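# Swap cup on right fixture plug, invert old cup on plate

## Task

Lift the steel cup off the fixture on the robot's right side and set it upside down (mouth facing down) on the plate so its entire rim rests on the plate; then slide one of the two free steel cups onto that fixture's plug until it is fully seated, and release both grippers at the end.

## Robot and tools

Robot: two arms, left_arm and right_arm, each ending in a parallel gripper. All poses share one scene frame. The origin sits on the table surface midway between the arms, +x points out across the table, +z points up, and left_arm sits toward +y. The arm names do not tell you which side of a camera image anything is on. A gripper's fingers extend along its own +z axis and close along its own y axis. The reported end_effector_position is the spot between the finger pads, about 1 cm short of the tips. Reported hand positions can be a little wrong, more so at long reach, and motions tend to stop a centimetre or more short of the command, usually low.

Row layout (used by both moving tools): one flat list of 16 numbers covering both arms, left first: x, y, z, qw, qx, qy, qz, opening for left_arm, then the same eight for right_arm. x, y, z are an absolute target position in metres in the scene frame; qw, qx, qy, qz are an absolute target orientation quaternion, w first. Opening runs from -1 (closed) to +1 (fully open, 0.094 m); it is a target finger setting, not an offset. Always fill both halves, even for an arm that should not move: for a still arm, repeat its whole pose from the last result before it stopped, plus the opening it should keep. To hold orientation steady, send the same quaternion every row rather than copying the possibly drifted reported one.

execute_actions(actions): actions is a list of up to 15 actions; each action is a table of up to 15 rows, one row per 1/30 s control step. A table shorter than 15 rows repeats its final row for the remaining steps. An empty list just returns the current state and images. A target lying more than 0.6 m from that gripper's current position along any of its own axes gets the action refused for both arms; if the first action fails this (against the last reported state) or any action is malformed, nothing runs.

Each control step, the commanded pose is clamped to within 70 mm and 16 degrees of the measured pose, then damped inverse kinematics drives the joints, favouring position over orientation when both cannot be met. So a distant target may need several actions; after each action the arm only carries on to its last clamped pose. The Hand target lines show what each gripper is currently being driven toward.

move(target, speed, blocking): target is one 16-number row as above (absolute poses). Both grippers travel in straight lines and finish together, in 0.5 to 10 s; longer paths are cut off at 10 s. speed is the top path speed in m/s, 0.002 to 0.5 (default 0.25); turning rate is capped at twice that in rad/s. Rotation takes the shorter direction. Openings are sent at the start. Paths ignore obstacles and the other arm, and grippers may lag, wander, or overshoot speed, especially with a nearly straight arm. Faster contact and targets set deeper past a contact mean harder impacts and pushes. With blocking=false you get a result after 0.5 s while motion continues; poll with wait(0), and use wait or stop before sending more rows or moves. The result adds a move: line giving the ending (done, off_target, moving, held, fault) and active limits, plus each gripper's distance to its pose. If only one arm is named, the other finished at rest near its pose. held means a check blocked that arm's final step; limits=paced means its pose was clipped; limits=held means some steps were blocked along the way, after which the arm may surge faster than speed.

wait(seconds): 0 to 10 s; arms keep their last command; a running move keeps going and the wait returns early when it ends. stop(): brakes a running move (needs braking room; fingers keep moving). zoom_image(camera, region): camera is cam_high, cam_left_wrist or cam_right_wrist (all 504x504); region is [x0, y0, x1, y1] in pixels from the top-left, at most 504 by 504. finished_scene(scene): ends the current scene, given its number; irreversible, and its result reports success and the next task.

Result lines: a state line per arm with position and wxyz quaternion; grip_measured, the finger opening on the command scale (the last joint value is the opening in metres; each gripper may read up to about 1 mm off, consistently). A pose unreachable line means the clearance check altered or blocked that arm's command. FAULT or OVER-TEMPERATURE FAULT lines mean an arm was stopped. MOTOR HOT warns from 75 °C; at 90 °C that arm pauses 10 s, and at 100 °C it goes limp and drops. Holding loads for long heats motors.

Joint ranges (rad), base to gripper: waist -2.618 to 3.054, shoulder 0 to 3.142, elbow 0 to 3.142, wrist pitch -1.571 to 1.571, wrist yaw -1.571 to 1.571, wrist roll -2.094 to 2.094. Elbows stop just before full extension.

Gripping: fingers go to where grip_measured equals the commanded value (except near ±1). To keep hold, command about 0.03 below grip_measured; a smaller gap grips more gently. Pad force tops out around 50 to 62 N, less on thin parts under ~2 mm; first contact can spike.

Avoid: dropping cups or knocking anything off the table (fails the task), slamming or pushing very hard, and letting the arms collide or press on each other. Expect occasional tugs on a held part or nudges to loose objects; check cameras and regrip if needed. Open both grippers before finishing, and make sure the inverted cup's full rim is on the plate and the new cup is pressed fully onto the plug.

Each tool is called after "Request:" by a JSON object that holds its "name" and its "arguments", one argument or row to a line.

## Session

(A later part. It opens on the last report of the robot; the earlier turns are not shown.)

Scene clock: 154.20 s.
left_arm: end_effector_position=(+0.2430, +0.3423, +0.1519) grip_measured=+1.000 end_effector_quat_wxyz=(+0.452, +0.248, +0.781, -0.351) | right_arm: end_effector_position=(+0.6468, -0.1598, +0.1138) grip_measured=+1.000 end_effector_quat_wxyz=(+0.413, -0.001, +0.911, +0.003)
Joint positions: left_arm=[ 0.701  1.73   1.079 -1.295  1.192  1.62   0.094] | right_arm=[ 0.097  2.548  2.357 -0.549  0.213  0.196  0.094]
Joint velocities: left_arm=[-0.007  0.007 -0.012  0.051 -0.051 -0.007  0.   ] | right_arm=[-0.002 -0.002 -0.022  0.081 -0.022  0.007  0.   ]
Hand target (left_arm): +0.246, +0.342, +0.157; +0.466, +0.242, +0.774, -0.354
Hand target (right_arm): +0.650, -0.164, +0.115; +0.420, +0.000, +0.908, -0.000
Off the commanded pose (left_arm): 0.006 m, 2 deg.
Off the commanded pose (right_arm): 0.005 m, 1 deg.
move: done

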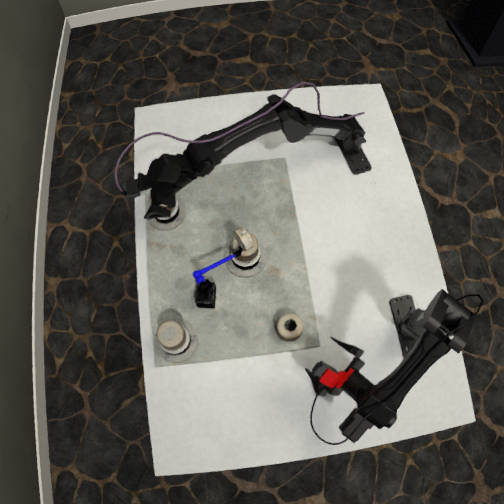

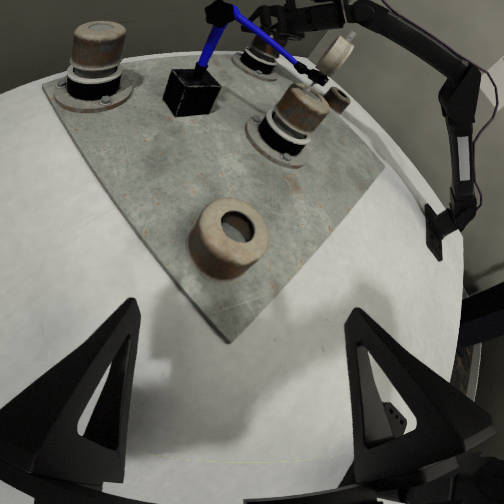

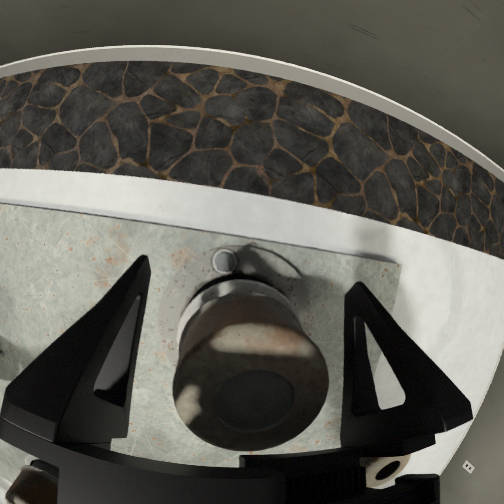

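Request:
{"name": "move", "arguments": {
  "target": [0.246,0.342,0.157,0.466,0.242,0.774,-0.354,1, 0.637,-0.162,0.108,0.42,0,0.907,0,1],
  "speed": 0.05
}}

Request:
{"name": "move", "arguments": {
  "target": [0.246,0.342,0.157,0.466,0.242,0.774,-0.354,1, 0.637,-0.162,0.108,0.42,0,0.907,0,0.1]
}}

Request:
{"name": "move", "arguments": {
  "target": [0.246,0.342,0.157,0.466,0.242,0.774,-0.354,1, 0.637,-0.162,0.17,0.42,0,0.907,0,0.1],
  "speed": 0.03
}}

Scene clock: 161.13 s.
left_arm: end_effector_position=(+0.2431, +0.3423, +0.1520) grip_measured=+1.000 end_effector_quat_wxyz=(+0.453, +0.248, +0.781, -0.351) | right_arm: end_effector_position=(+0.6355, -0.1628, +0.0983) grip_measured=+1.000 end_effector_quat_wxyz=(+0.406, -0.002, +0.914, +0.000)
Joint positions: left_arm=[ 0.701  1.73   1.079 -1.295  1.192  1.62   0.094] | right_arm=[ 0.098  2.489  2.198 -0.464  0.214  0.196  0.094]
Joint velocities: left_arm=[-0.022 -0.002  0.002 -0.022 -0.081 -0.125  0.   ] | right_arm=[-0.022 -0.002 -0.027 -0.037 -0.051 -0.007  0.   ]
Hand target (left_arm): +0.246, +0.342, +0.157; +0.466, +0.242, +0.774, -0.354
Hand target (right_arm): +0.637, -0.162, +0.108; +0.420, +0.000, +0.908, +0.000
Off the commanded pose (left_arm): 0.006 m, 2 deg.
Off the commanded pose (right_arm): 0.010 m, 2 deg.
move: done

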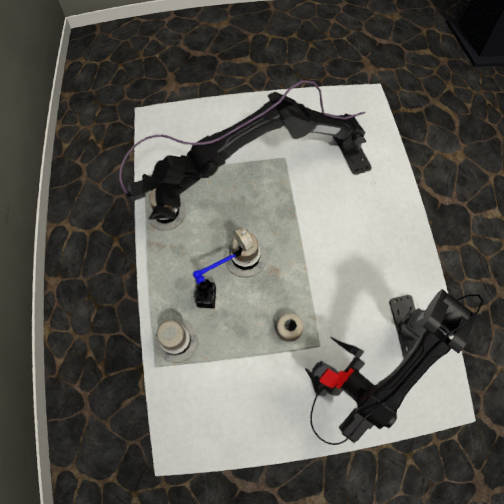

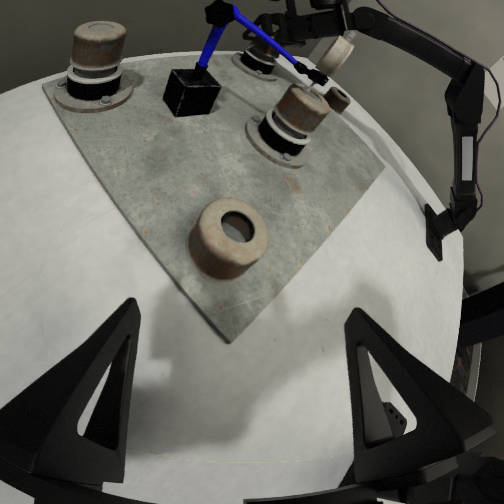

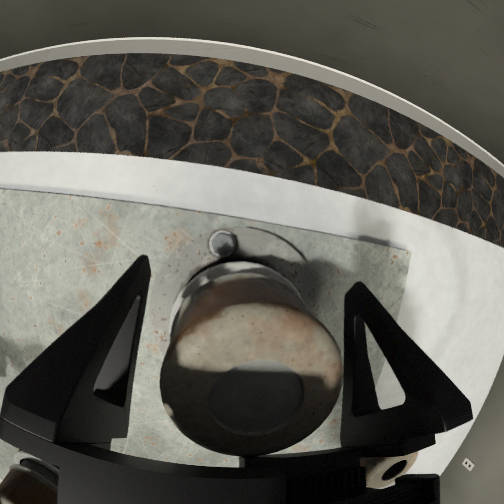

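Scene clock: 161.83 s.
left_arm: end_effector_position=(+0.2430, +0.3423, +0.1519) grip_measured=+1.000 end_effector_quat_wxyz=(+0.452, +0.248, +0.781, -0.351) | right_arm: end_effector_position=(+0.6355, -0.1630, +0.0982) grip_measured=+0.437 end_effector_quat_wxyz=(+0.406, -0.002, +0.914, -0.000)
Joint positions: left_arm=[ 0.701  1.73   1.079 -1.295  1.192  1.62   0.094] | right_arm=[ 0.098  2.489  2.197 -0.464  0.215  0.196  0.068]
Joint velocities: left_arm=[-0.012 -0.007 -0.022 -0.007  0.022 -0.022  0.   ] | right_arm=[ 0.007  0.002  0.002  0.007  0.007  0.037 -0.   ]
Hand target (left_arm): +0.246, +0.342, +0.157; +0.466, +0.242, +0.774, -0.354
Hand target (right_arm): +0.637, -0.162, +0.108; +0.420, +0.000, +0.908, -0.000
Off the commanded pose (left_arm): 0.006 m, 2 deg.
Off the commanded pose (right_arm): 0.010 m, 2 deg.
move: done

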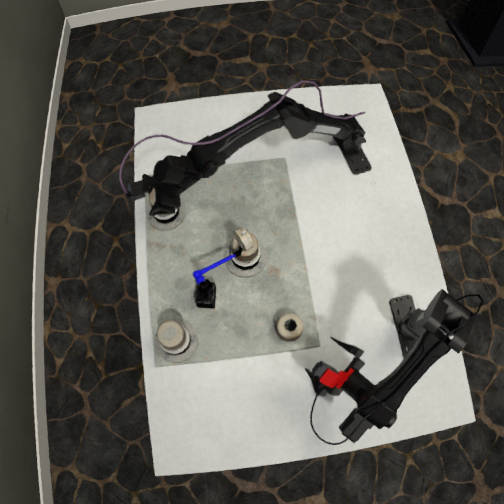

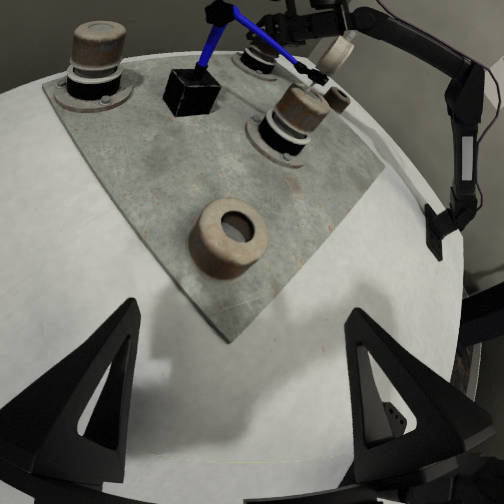

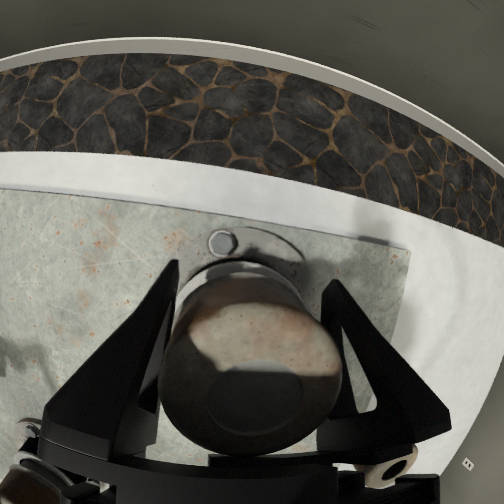

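Scene clock: 164.57 s.
left_arm: end_effector_position=(+0.2430, +0.3423, +0.1519) grip_measured=+1.000 end_effector_quat_wxyz=(+0.452, +0.248, +0.781, -0.351) | right_arm: end_effector_position=(+0.6303, -0.1646, +0.1473) grip_measured=+0.437 end_effector_quat_wxyz=(+0.396, -0.003, +0.918, -0.003)
Joint positions: left_arm=[ 0.701  1.73   1.079 -1.295  1.192  1.62   0.094] | right_arm=[ 0.098  2.5    2.428 -0.707  0.215  0.196  0.068]
Joint velocities: left_arm=[-0.012 -0.002  0.002 -0.081  0.066 -0.007  0.   ] | right_arm=[ 0.007 -0.007 -0.022 -0.081  0.007 -0.022  0.   ]
Hand target (left_arm): +0.246, +0.342, +0.157; +0.466, +0.242, +0.774, -0.354
Hand target (right_arm): +0.635, -0.162, +0.170; +0.421, +0.000, +0.907, +0.000
Off the commanded pose (left_arm): 0.006 m, 2 deg.
Off the commanded pose (right_arm): 0.024 m, 3 deg.
move: off_target (right_arm)

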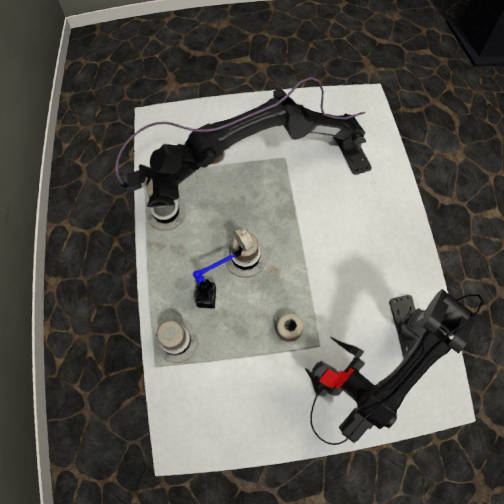

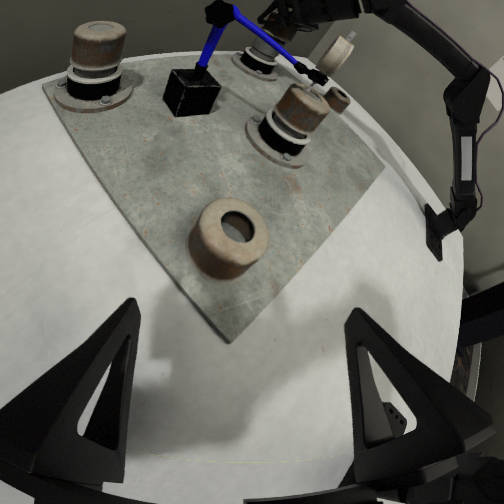

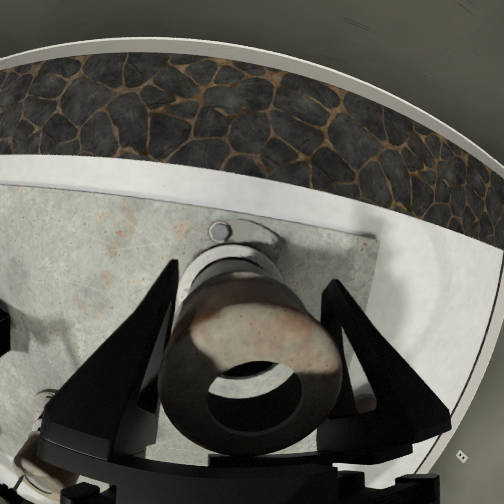

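Request:
{"name": "move", "arguments": {
  "target": [0.246,0.342,0.157,0.466,0.242,0.774,-0.354,1, 0.63,-0.162,0.22,0.42,0,0.907,0,0.1],
  "speed": 0.06
}}

Request:
{"name": "move", "arguments": {
  "target": [0.246,0.342,0.157,0.466,0.242,0.774,-0.354,1, 0.48,-0.12,0.12,0.42,0,0.907,0,0.1],
  "speed": 0.15
}}

Request:
{"name": "move", "arguments": {
  "target": [0.246,0.342,0.157,0.466,0.242,0.774,-0.354,1, 0.48,-0.12,0.05,0.42,0,0.907,0,0.1],
  "speed": 0.04
}}

Scene clock: 171.67 s.
left_arm: end_effector_position=(+0.2431, +0.3423, +0.1521) grip_measured=+1.000 end_effector_quat_wxyz=(+0.453, +0.248, +0.781, -0.351) | right_arm: end_effector_position=(+0.6259, -0.1659, +0.1957) grip_measured=+0.437 end_effector_quat_wxyz=(+0.402, -0.002, +0.916, -0.001)
Joint positions: left_arm=[ 0.701  1.73   1.079 -1.295  1.192  1.62   0.094] | right_arm=[ 0.098  2.608  2.828 -0.985  0.215  0.196  0.068]
Joint velocities: left_arm=[-0.012  0.002  0.002 -0.007  0.022 -0.007  0.   ] | right_arm=[-0.002 -0.002 -0.002 -0.051 -0.037  0.051 -0.001]
Hand target (left_arm): +0.246, +0.342, +0.157; +0.466, +0.242, +0.774, -0.354
Hand target (right_arm): +0.628, -0.163, +0.220; +0.429, -0.000, +0.903, +0.003
Off the commanded pose (left_arm): 0.006 m, 2 deg.
Off the commanded pose (right_arm): 0.025 m, 2 deg.
elbow stopped short (right arm): the move would have taken joint 3 (elbow) straighter than the controller allows; a more bent joint 3 avoids this.
move: off_target (right_arm)

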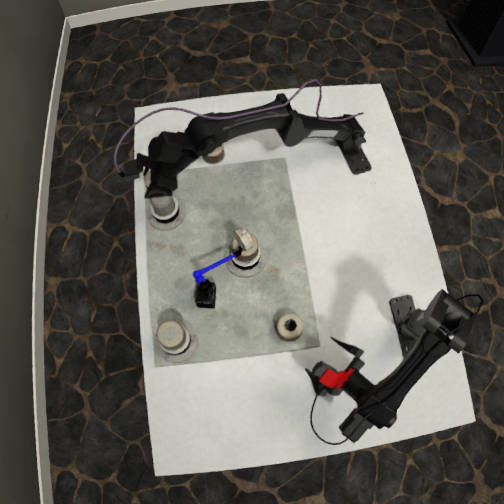

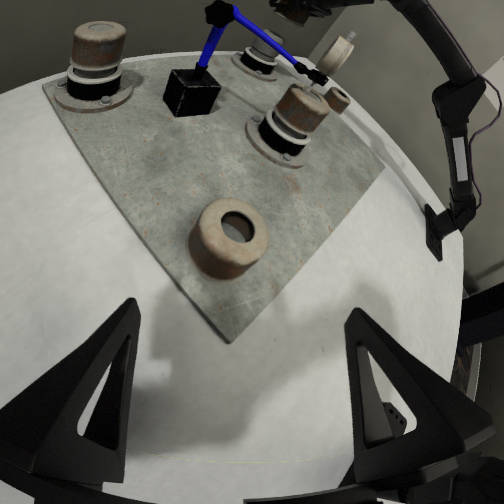

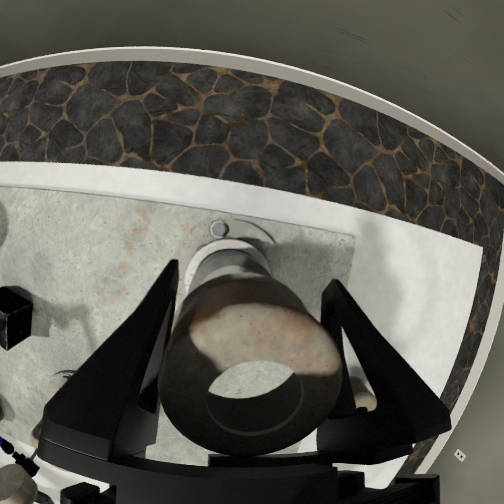

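Scene clock: 173.50 s.
left_arm: end_effector_position=(+0.2431, +0.3423, +0.1520) grip_measured=+1.000 end_effector_quat_wxyz=(+0.453, +0.248, +0.781, -0.351) | right_arm: end_effector_position=(+0.4712, -0.1184, +0.0899) grip_measured=+0.437 end_effector_quat_wxyz=(+0.380, -0.017, +0.925, -0.008)
Joint positions: left_arm=[ 0.701  1.73   1.079 -1.295  1.192  1.62   0.094] | right_arm=[ 0.319  1.977  1.368 -0.251  0.355  0.345  0.068]
Joint velocities: left_arm=[-0.007 -0.007  0.002  0.081  0.007 -0.037  0.   ] | right_arm=[ 0.012 -0.002  0.002 -0.007  0.037 -0.007  0.   ]
Hand target (left_arm): +0.246, +0.342, +0.157; +0.466, +0.242, +0.774, -0.354
Hand target (right_arm): +0.480, -0.119, +0.119; +0.419, +0.001, +0.908, +0.001
Off the commanded pose (left_arm): 0.006 m, 2 deg.
Off the commanded pose (right_arm): 0.031 m, 5 deg.
move: off_target (right_arm)

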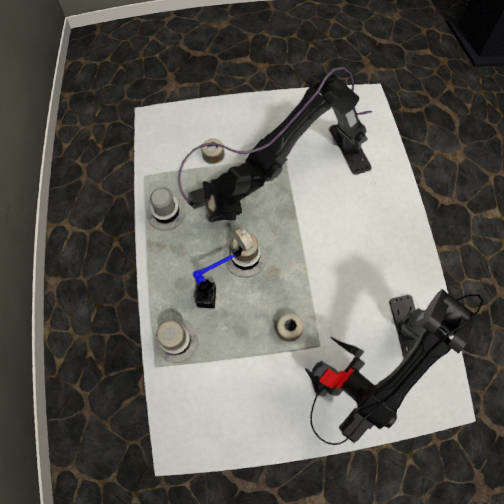

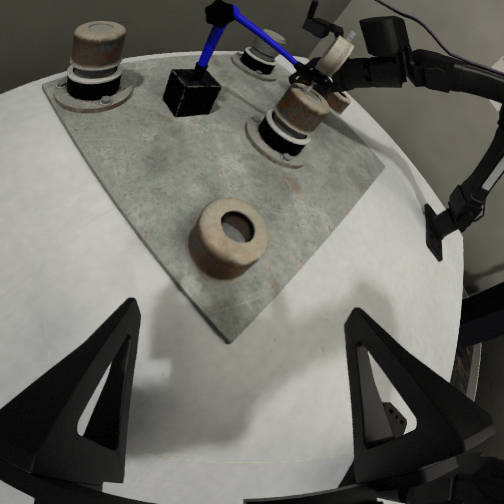

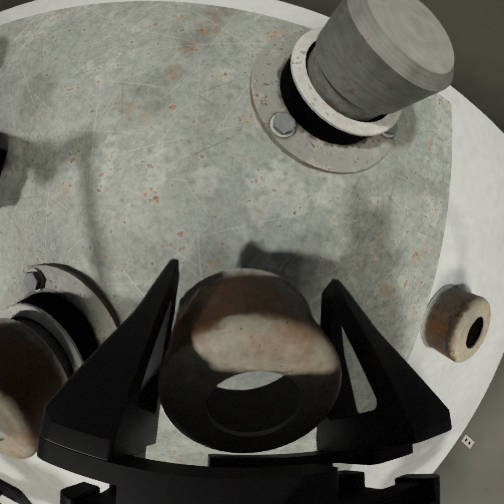

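Scene clock: 175.20 s.
left_arm: end_effector_position=(+0.2431, +0.3423, +0.1520) grip_measured=+1.000 end_effector_quat_wxyz=(+0.453, +0.248, +0.781, -0.351) | right_arm: end_effector_position=(+0.4733, -0.1181, +0.0446) grip_measured=+0.437 end_effector_quat_wxyz=(+0.400, -0.011, +0.916, +0.001)
Joint positions: left_arm=[ 0.701  1.73   1.079 -1.295  1.192  1.62   0.094] | right_arm=[ 0.319  2.047  1.235 -0.     0.36   0.345  0.068]
Joint velocities: left_arm=[ 0.002  0.007 -0.002 -0.037  0.007  0.022  0.   ] | right_arm=[ 0.002 -0.007 -0.007 -0.022 -0.022 -0.051 -0.001]
Hand target (left_arm): +0.246, +0.342, +0.157; +0.466, +0.242, +0.774, -0.354
Hand target (right_arm): +0.480, -0.120, +0.050; +0.420, +0.001, +0.908, -0.000
Off the commanded pose (left_arm): 0.006 m, 2 deg.
Off the commanded pose (right_arm): 0.009 m, 3 deg.
move: off_target (right_arm)

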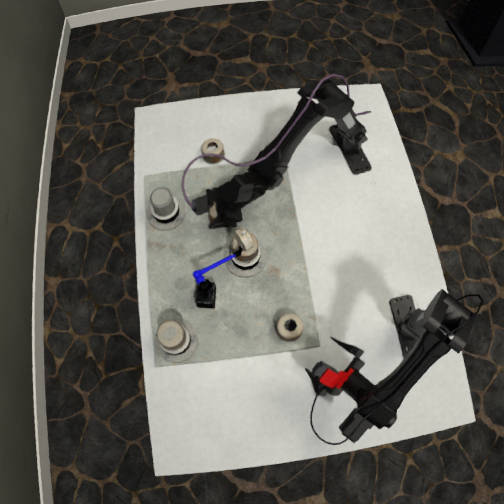

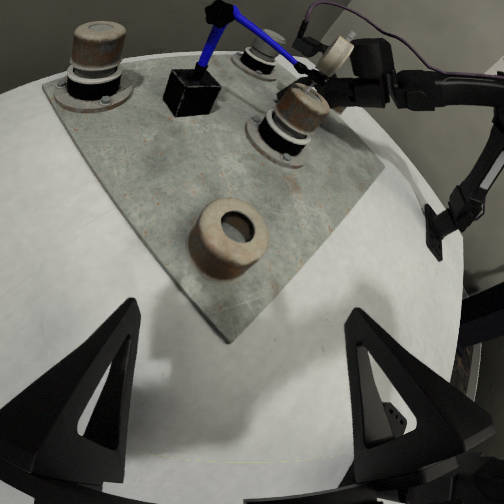

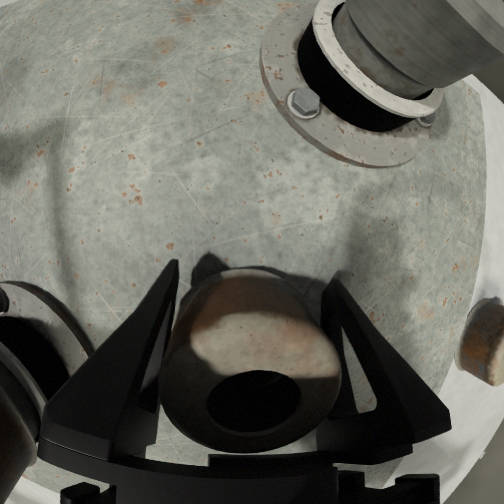

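Request:
{"name": "move", "arguments": {
  "target": [0.246,0.342,0.157,0.466,0.242,0.774,-0.354,1, 0.48,-0.12,0.038,0.42,0,0.907,0,0.1],
  "speed": 0.02
}}

Request:
{"name": "move", "arguments": {
  "target": [0.246,0.342,0.157,0.466,0.242,0.774,-0.354,1, 0.478,-0.12,0.043,0.42,0,0.907,0,1],
  "speed": 0.02
}}

Request:
{"name": "move", "arguments": {
  "target": [0.246,0.342,0.157,0.466,0.242,0.774,-0.354,1, 0.42,-0.16,0.14,0.42,0,0.907,0,1],
  "speed": 0.12
}}

Request:
{"name": "move", "arguments": {
  "target": [0.246,0.342,0.157,0.466,0.242,0.774,-0.354,1, 0.43,-0.35,0.14,0.42,0,0.907,0,1]
}}

Scene clock: 181.57 s.
left_arm: end_effector_position=(+0.2430, +0.3423, +0.1519) grip_measured=+1.000 end_effector_quat_wxyz=(+0.452, +0.248, +0.781, -0.351) | right_arm: end_effector_position=(+0.4774, -0.1168, +0.0440) grip_measured=+0.437 end_effector_quat_wxyz=(+0.413, -0.007, +0.911, +0.005)
Joint positions: left_arm=[ 0.701  1.73   1.079 -1.295  1.192  1.62   0.094] | right_arm=[0.319 2.057 1.225 0.05  0.365 0.345 0.068]
Joint velocities: left_arm=[-0.007 -0.017 -0.002  0.007  0.007  0.007  0.   ] | right_arm=[-0.007 -0.012 -0.017  0.037  0.007  0.007 -0.001]
Hand target (left_arm): +0.246, +0.342, +0.157; +0.466, +0.242, +0.774, -0.354
Hand target (right_arm): +0.480, -0.120, +0.038; +0.419, +0.000, +0.908, -0.000
Off the commanded pose (left_arm): 0.006 m, 2 deg.
Off the commanded pose (right_arm): 0.007 m, 1 deg.
move: done

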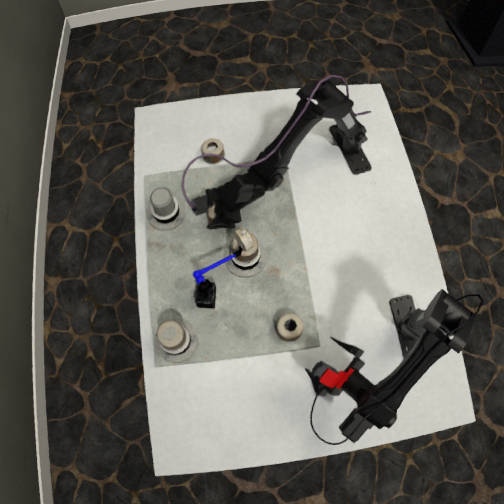

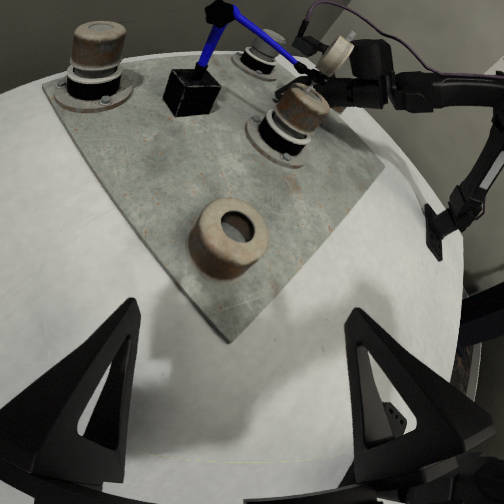

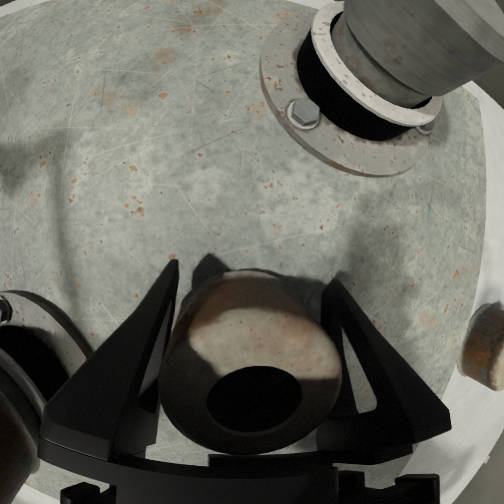

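Scene clock: 182.63 s.
left_arm: end_effector_position=(+0.2430, +0.3423, +0.1519) grip_measured=+1.000 end_effector_quat_wxyz=(+0.452, +0.248, +0.781, -0.351) | right_arm: end_effector_position=(+0.4786, -0.1164, +0.0454) grip_measured=+1.000 end_effector_quat_wxyz=(+0.416, -0.006, +0.909, +0.006)
Joint positions: left_arm=[ 0.701  1.73   1.079 -1.295  1.192  1.62   0.094] | right_arm=[0.319 2.057 1.225 0.058 0.367 0.345 0.094]
Joint velocities: left_arm=[ 0.002 -0.007 -0.017  0.037  0.007 -0.007  0.   ] | right_arm=[ 0.007  0.007  0.002 -0.066 -0.007 -0.022  0.   ]
Hand target (left_arm): +0.246, +0.342, +0.157; +0.466, +0.242, +0.774, -0.354
Hand target (right_arm): +0.478, -0.120, +0.043; +0.420, +0.000, +0.908, -0.000
Off the commanded pose (left_arm): 0.006 m, 2 deg.
Off the commanded pose (right_arm): 0.004 m, 1 deg.
move: done

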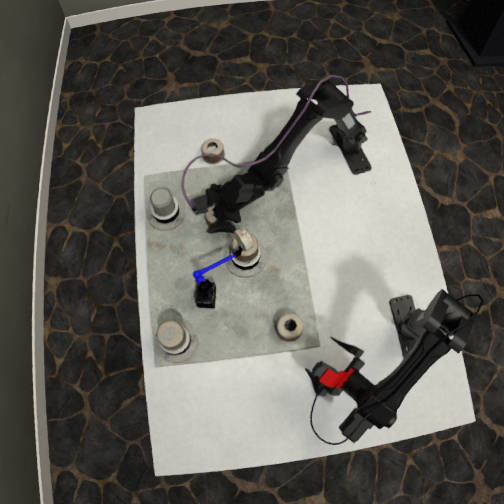

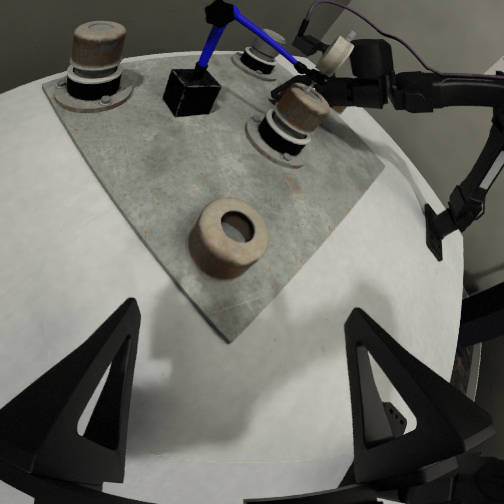

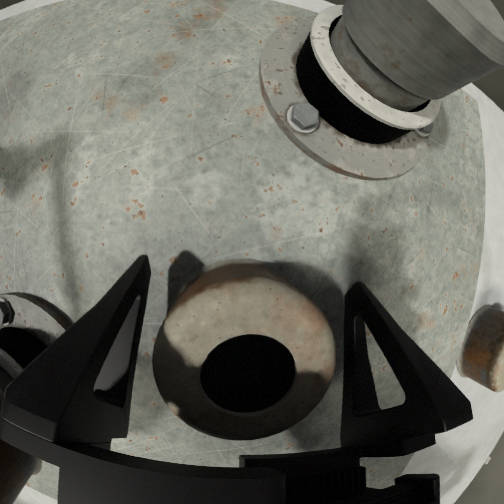

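Scene clock: 184.20 s.
left_arm: end_effector_position=(+0.2431, +0.3423, +0.1520) grip_measured=+1.000 end_effector_quat_wxyz=(+0.453, +0.248, +0.781, -0.351) | right_arm: end_effector_position=(+0.4234, -0.1522, +0.1395) grip_measured=+1.000 end_effector_quat_wxyz=(+0.425, -0.000, +0.905, +0.009)
Joint positions: left_arm=[ 0.701  1.73   1.079 -1.295  1.192  1.62   0.094] | right_arm=[ 0.31   1.665  1.103 -0.192  0.367  0.345  0.094]
Joint velocities: left_arm=[-0.022 -0.002  0.017 -0.037 -0.007 -0.051  0.   ] | right_arm=[ 0.007 -0.002  0.012  0.007  0.051  0.051  0.   ]
Hand target (left_arm): +0.246, +0.342, +0.157; +0.466, +0.242, +0.774, -0.354
Hand target (right_arm): +0.419, -0.160, +0.139; +0.420, +0.000, +0.908, -0.000
Off the commanded pose (left_arm): 0.006 m, 2 deg.
Off the commanded pose (right_arm): 0.009 m, 1 deg.
move: done

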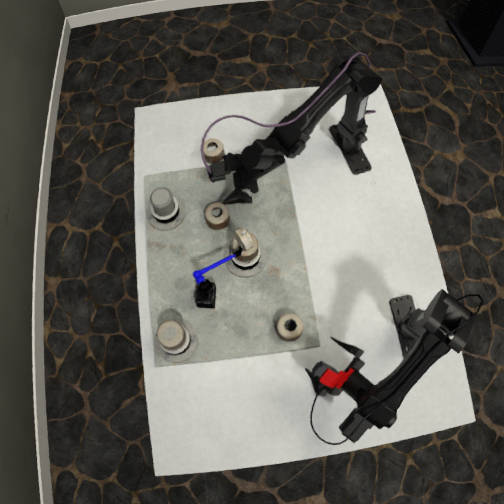

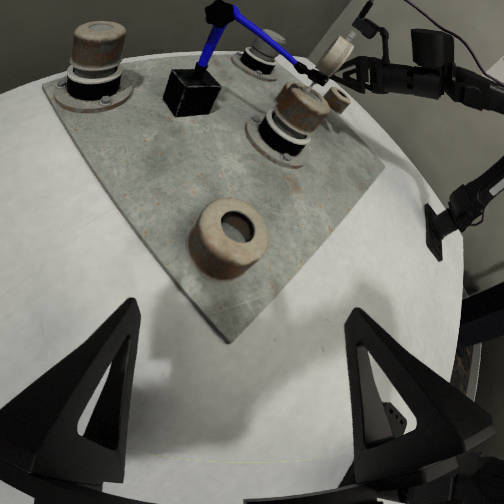

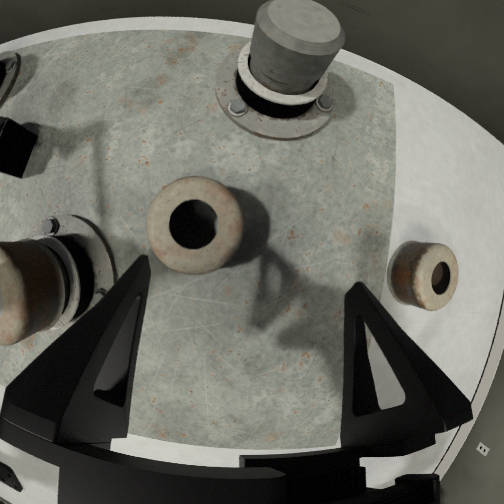

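Scene clock: 185.67 s.
left_arm: end_effector_position=(+0.2431, +0.3423, +0.1521) grip_measured=+1.000 end_effector_quat_wxyz=(+0.453, +0.248, +0.781, -0.351) | right_arm: end_effector_position=(+0.4253, -0.3539, +0.1315) grip_measured=+1.000 end_effector_quat_wxyz=(+0.407, +0.007, +0.913, -0.009)
Joint positions: left_arm=[ 0.701  1.73   1.079 -1.295  1.192  1.62   0.094] | right_arm=[-0.305  1.537  0.954 -0.15  -0.059 -0.067  0.094]
Joint velocities: left_arm=[ 0.007 -0.007 -0.012  0.037 -0.051 -0.007  0.   ] | right_arm=[ 0.002 -0.012  0.007  0.007  0.022  0.037  0.   ]
Hand target (left_arm): +0.246, +0.342, +0.157; +0.466, +0.242, +0.774, -0.354
Hand target (right_arm): +0.427, -0.351, +0.139; +0.419, -0.002, +0.908, -0.004
Off the commanded pose (left_arm): 0.006 m, 2 deg.
Off the commanded pose (right_arm): 0.010 m, 2 deg.
move: done

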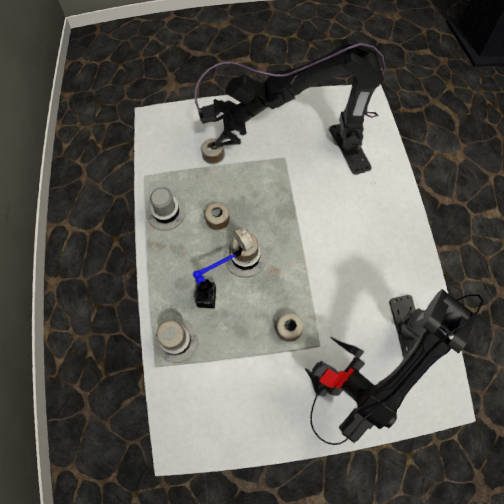

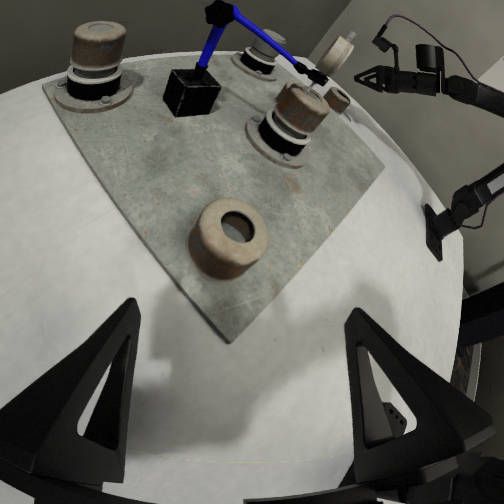

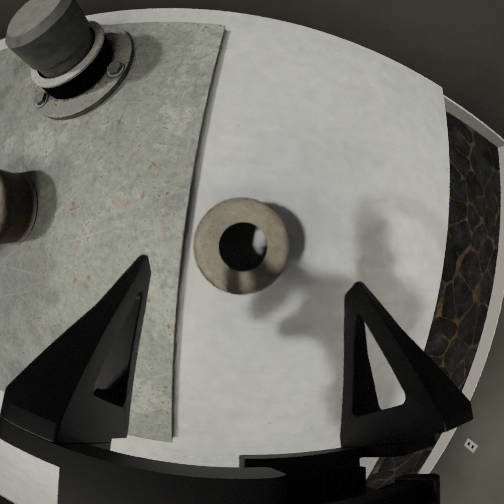

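Request:
{"name": "move", "arguments": {
  "target": [0.246,0.342,0.157,0.466,0.242,0.774,-0.354,1, 0.472,-0.352,0.04,0.42,0,0.907,0,1],
  "speed": 0.08
}}

Scene clock: 189.60 s.
left_arm: end_effector_position=(+0.2431, +0.3423, +0.1520) grip_measured=+1.000 end_effector_quat_wxyz=(+0.453, +0.248, +0.781, -0.351) | right_arm: end_effector_position=(+0.4705, -0.3581, +0.0394) grip_measured=+1.000 end_effector_quat_wxyz=(+0.414, +0.005, +0.910, -0.008)
Joint positions: left_arm=[ 0.701  1.73   1.079 -1.295  1.192  1.62   0.094] | right_arm=[-0.305  1.888  0.927  0.243 -0.063 -0.068  0.094]
Joint velocities: left_arm=[-0.002 -0.002 -0.012  0.007 -0.007 -0.007  0.   ] | right_arm=[-0.017  0.012 -0.012  0.022 -0.007  0.022  0.   ]
Hand target (left_arm): +0.246, +0.342, +0.157; +0.466, +0.242, +0.774, -0.354
Hand target (right_arm): +0.473, -0.353, +0.041; +0.420, +0.000, +0.907, -0.000
Off the commanded pose (left_arm): 0.006 m, 2 deg.
Off the commanded pose (right_arm): 0.006 m, 1 deg.
move: done

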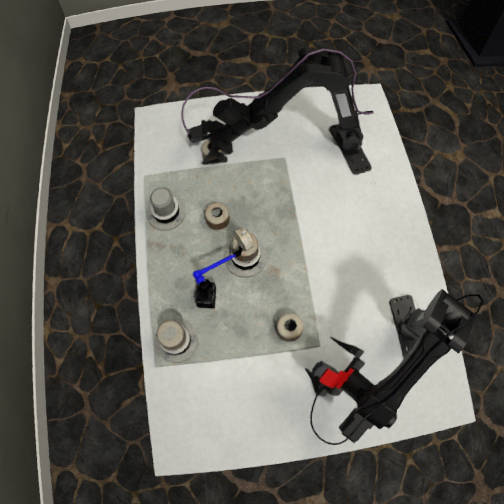

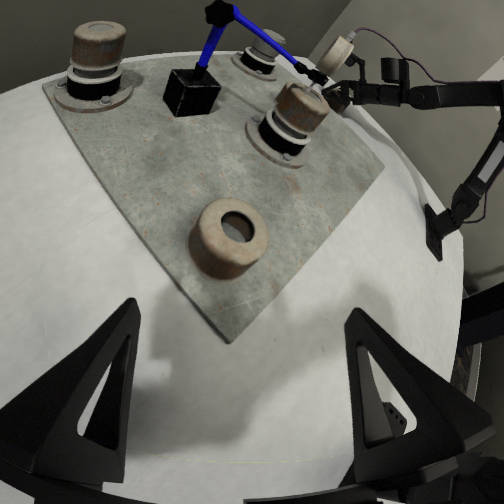

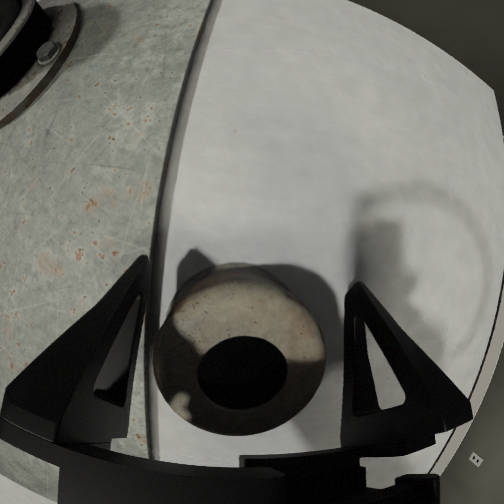

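Request:
{"name": "move", "arguments": {
  "target": [0.246,0.342,0.157,0.466,0.242,0.774,-0.354,1, 0.472,-0.352,0.04,0.42,0,0.907,0,0.1]
}}

Request:
{"name": "move", "arguments": {
  "target": [0.246,0.342,0.157,0.466,0.242,0.774,-0.354,1, 0.50,-0.32,0.18,0.42,0,0.907,0,0.1],
  "speed": 0.12
}}

Request:
{"name": "move", "arguments": {
  "target": [0.246,0.342,0.157,0.466,0.242,0.774,-0.354,1, 0.632,-0.162,0.20,0.42,0,0.907,0,0.1],
  "speed": 0.12
}}

Scene clock: 195.23 s.
left_arm: end_effector_position=(+0.2430, +0.3423, +0.1519) grip_measured=+1.000 end_effector_quat_wxyz=(+0.452, +0.248, +0.781, -0.351) | right_arm: end_effector_position=(+0.4708, -0.3575, +0.0397) grip_measured=+0.444 end_effector_quat_wxyz=(+0.415, +0.005, +0.910, -0.007)
Joint positions: left_arm=[ 0.701  1.73   1.079 -1.295  1.192  1.62   0.094] | right_arm=[-0.304  1.888  0.927  0.244 -0.065 -0.068  0.068]
Joint velocities: left_arm=[-0.042 -0.007  0.002 -0.095  0.037 -0.007  0.   ] | right_arm=[-0.017 -0.012  0.012  0.037 -0.051 -0.037 -0.001]
Hand target (left_arm): +0.246, +0.342, +0.157; +0.466, +0.242, +0.774, -0.354
Hand target (right_arm): +0.472, -0.352, +0.040; +0.420, -0.000, +0.907, +0.000
Off the commanded pose (left_arm): 0.006 m, 2 deg.
Off the commanded pose (right_arm): 0.006 m, 1 deg.
move: done

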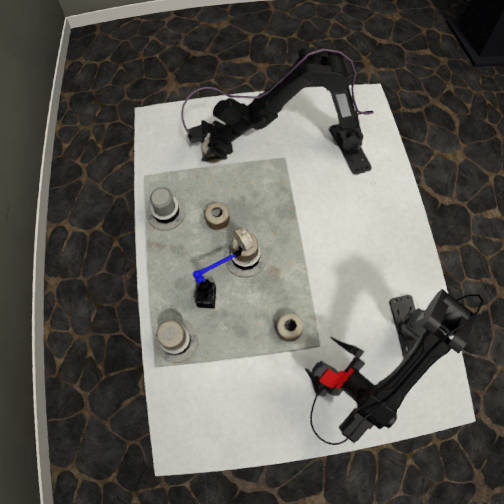

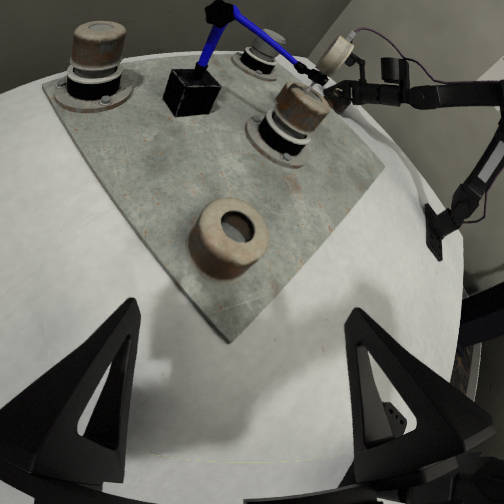

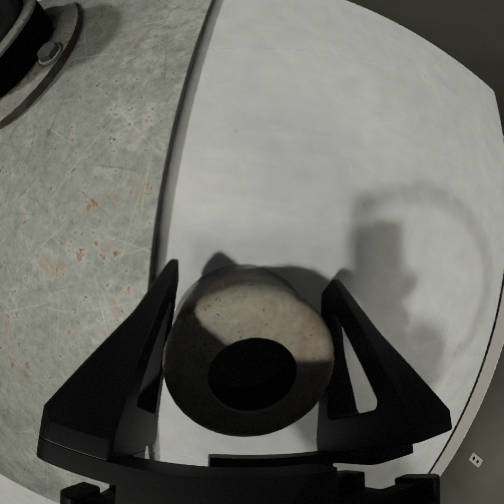

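Scene clock: 197.13 s.
left_arm: end_effector_position=(+0.2431, +0.3423, +0.1520) grip_measured=+1.000 end_effector_quat_wxyz=(+0.453, +0.248, +0.781, -0.351) | right_arm: end_effector_position=(+0.4899, -0.3212, +0.1463) grip_measured=+0.444 end_effector_quat_wxyz=(+0.383, -0.003, +0.924, +0.003)
Joint positions: left_arm=[ 0.701  1.73   1.079 -1.295  1.192  1.62   0.094] | right_arm=[-0.211  1.779  1.319 -0.325 -0.019 -0.013  0.068]
Joint velocities: left_arm=[ 0.002  0.002 -0.007  0.037  0.007 -0.037  0.   ] | right_arm=[ 0.017  0.002 -0.017  0.007 -0.066 -0.022  0.001]
Hand target (left_arm): +0.246, +0.342, +0.157; +0.466, +0.242, +0.774, -0.354
Hand target (right_arm): +0.498, -0.320, +0.180; +0.421, +0.001, +0.907, +0.001
Off the commanded pose (left_arm): 0.006 m, 2 deg.
Off the commanded pose (right_arm): 0.035 m, 5 deg.
move: off_target (right_arm)

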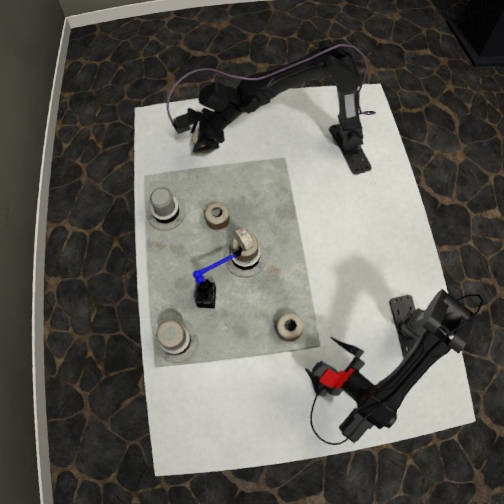

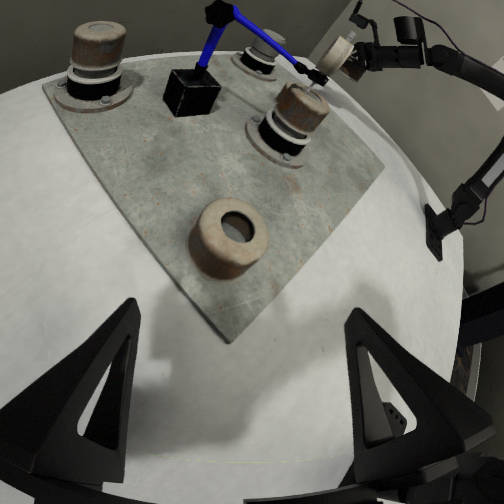

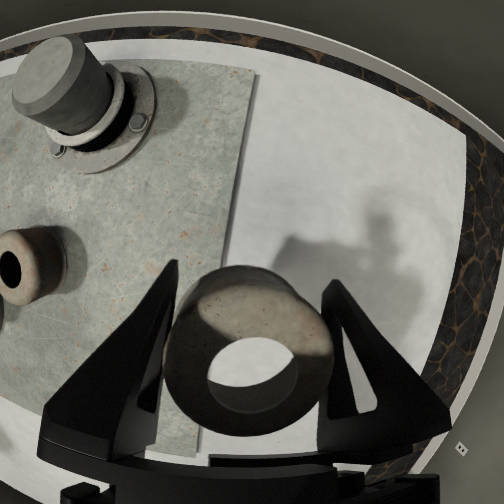

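Scene clock: 199.80 s.
left_arm: end_effector_position=(+0.2431, +0.3423, +0.1521) grip_measured=+1.000 end_effector_quat_wxyz=(+0.453, +0.248, +0.781, -0.351) | right_arm: end_effector_position=(+0.6285, -0.1626, +0.1749) grip_measured=+0.444 end_effector_quat_wxyz=(+0.393, -0.010, +0.919, +0.001)
Joint positions: left_arm=[ 0.701  1.73   1.079 -1.295  1.192  1.62   0.094] | right_arm=[ 0.098  2.573  2.684 -0.894  0.201  0.188  0.068]
Joint velocities: left_arm=[-0.012 -0.002  0.002  0.037 -0.007 -0.022  0.   ] | right_arm=[-0.027  0.012  0.017  0.007  0.066 -0.022 -0.   ]
Hand target (left_arm): +0.246, +0.342, +0.157; +0.466, +0.242, +0.774, -0.354
Hand target (right_arm): +0.632, -0.164, +0.202; +0.422, +0.001, +0.907, +0.002
Off the commanded pose (left_arm): 0.006 m, 2 deg.
Off the commanded pose (right_arm): 0.025 m, 4 deg.
move: off_target (right_arm)

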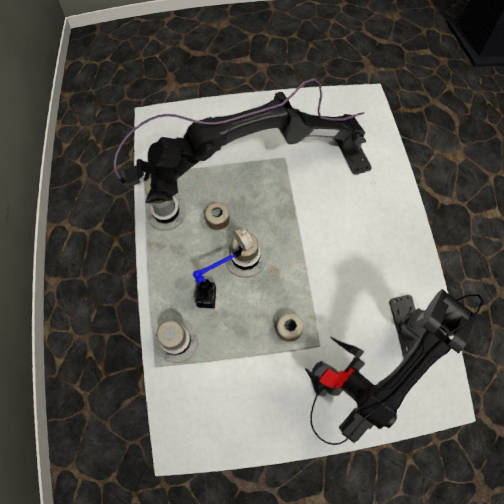

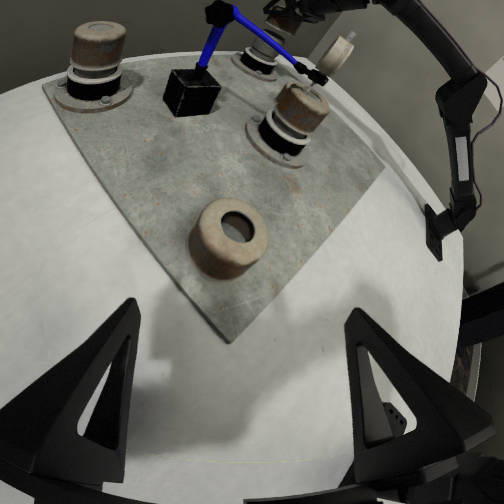

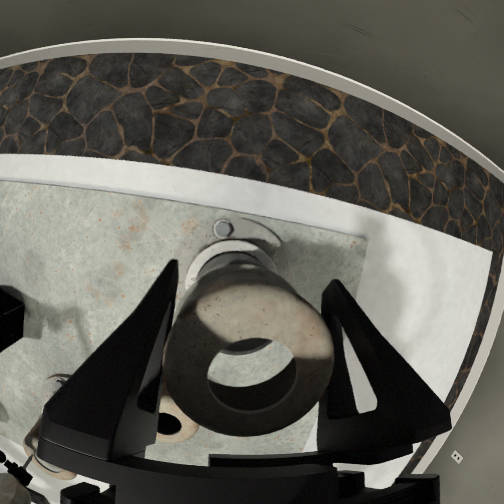

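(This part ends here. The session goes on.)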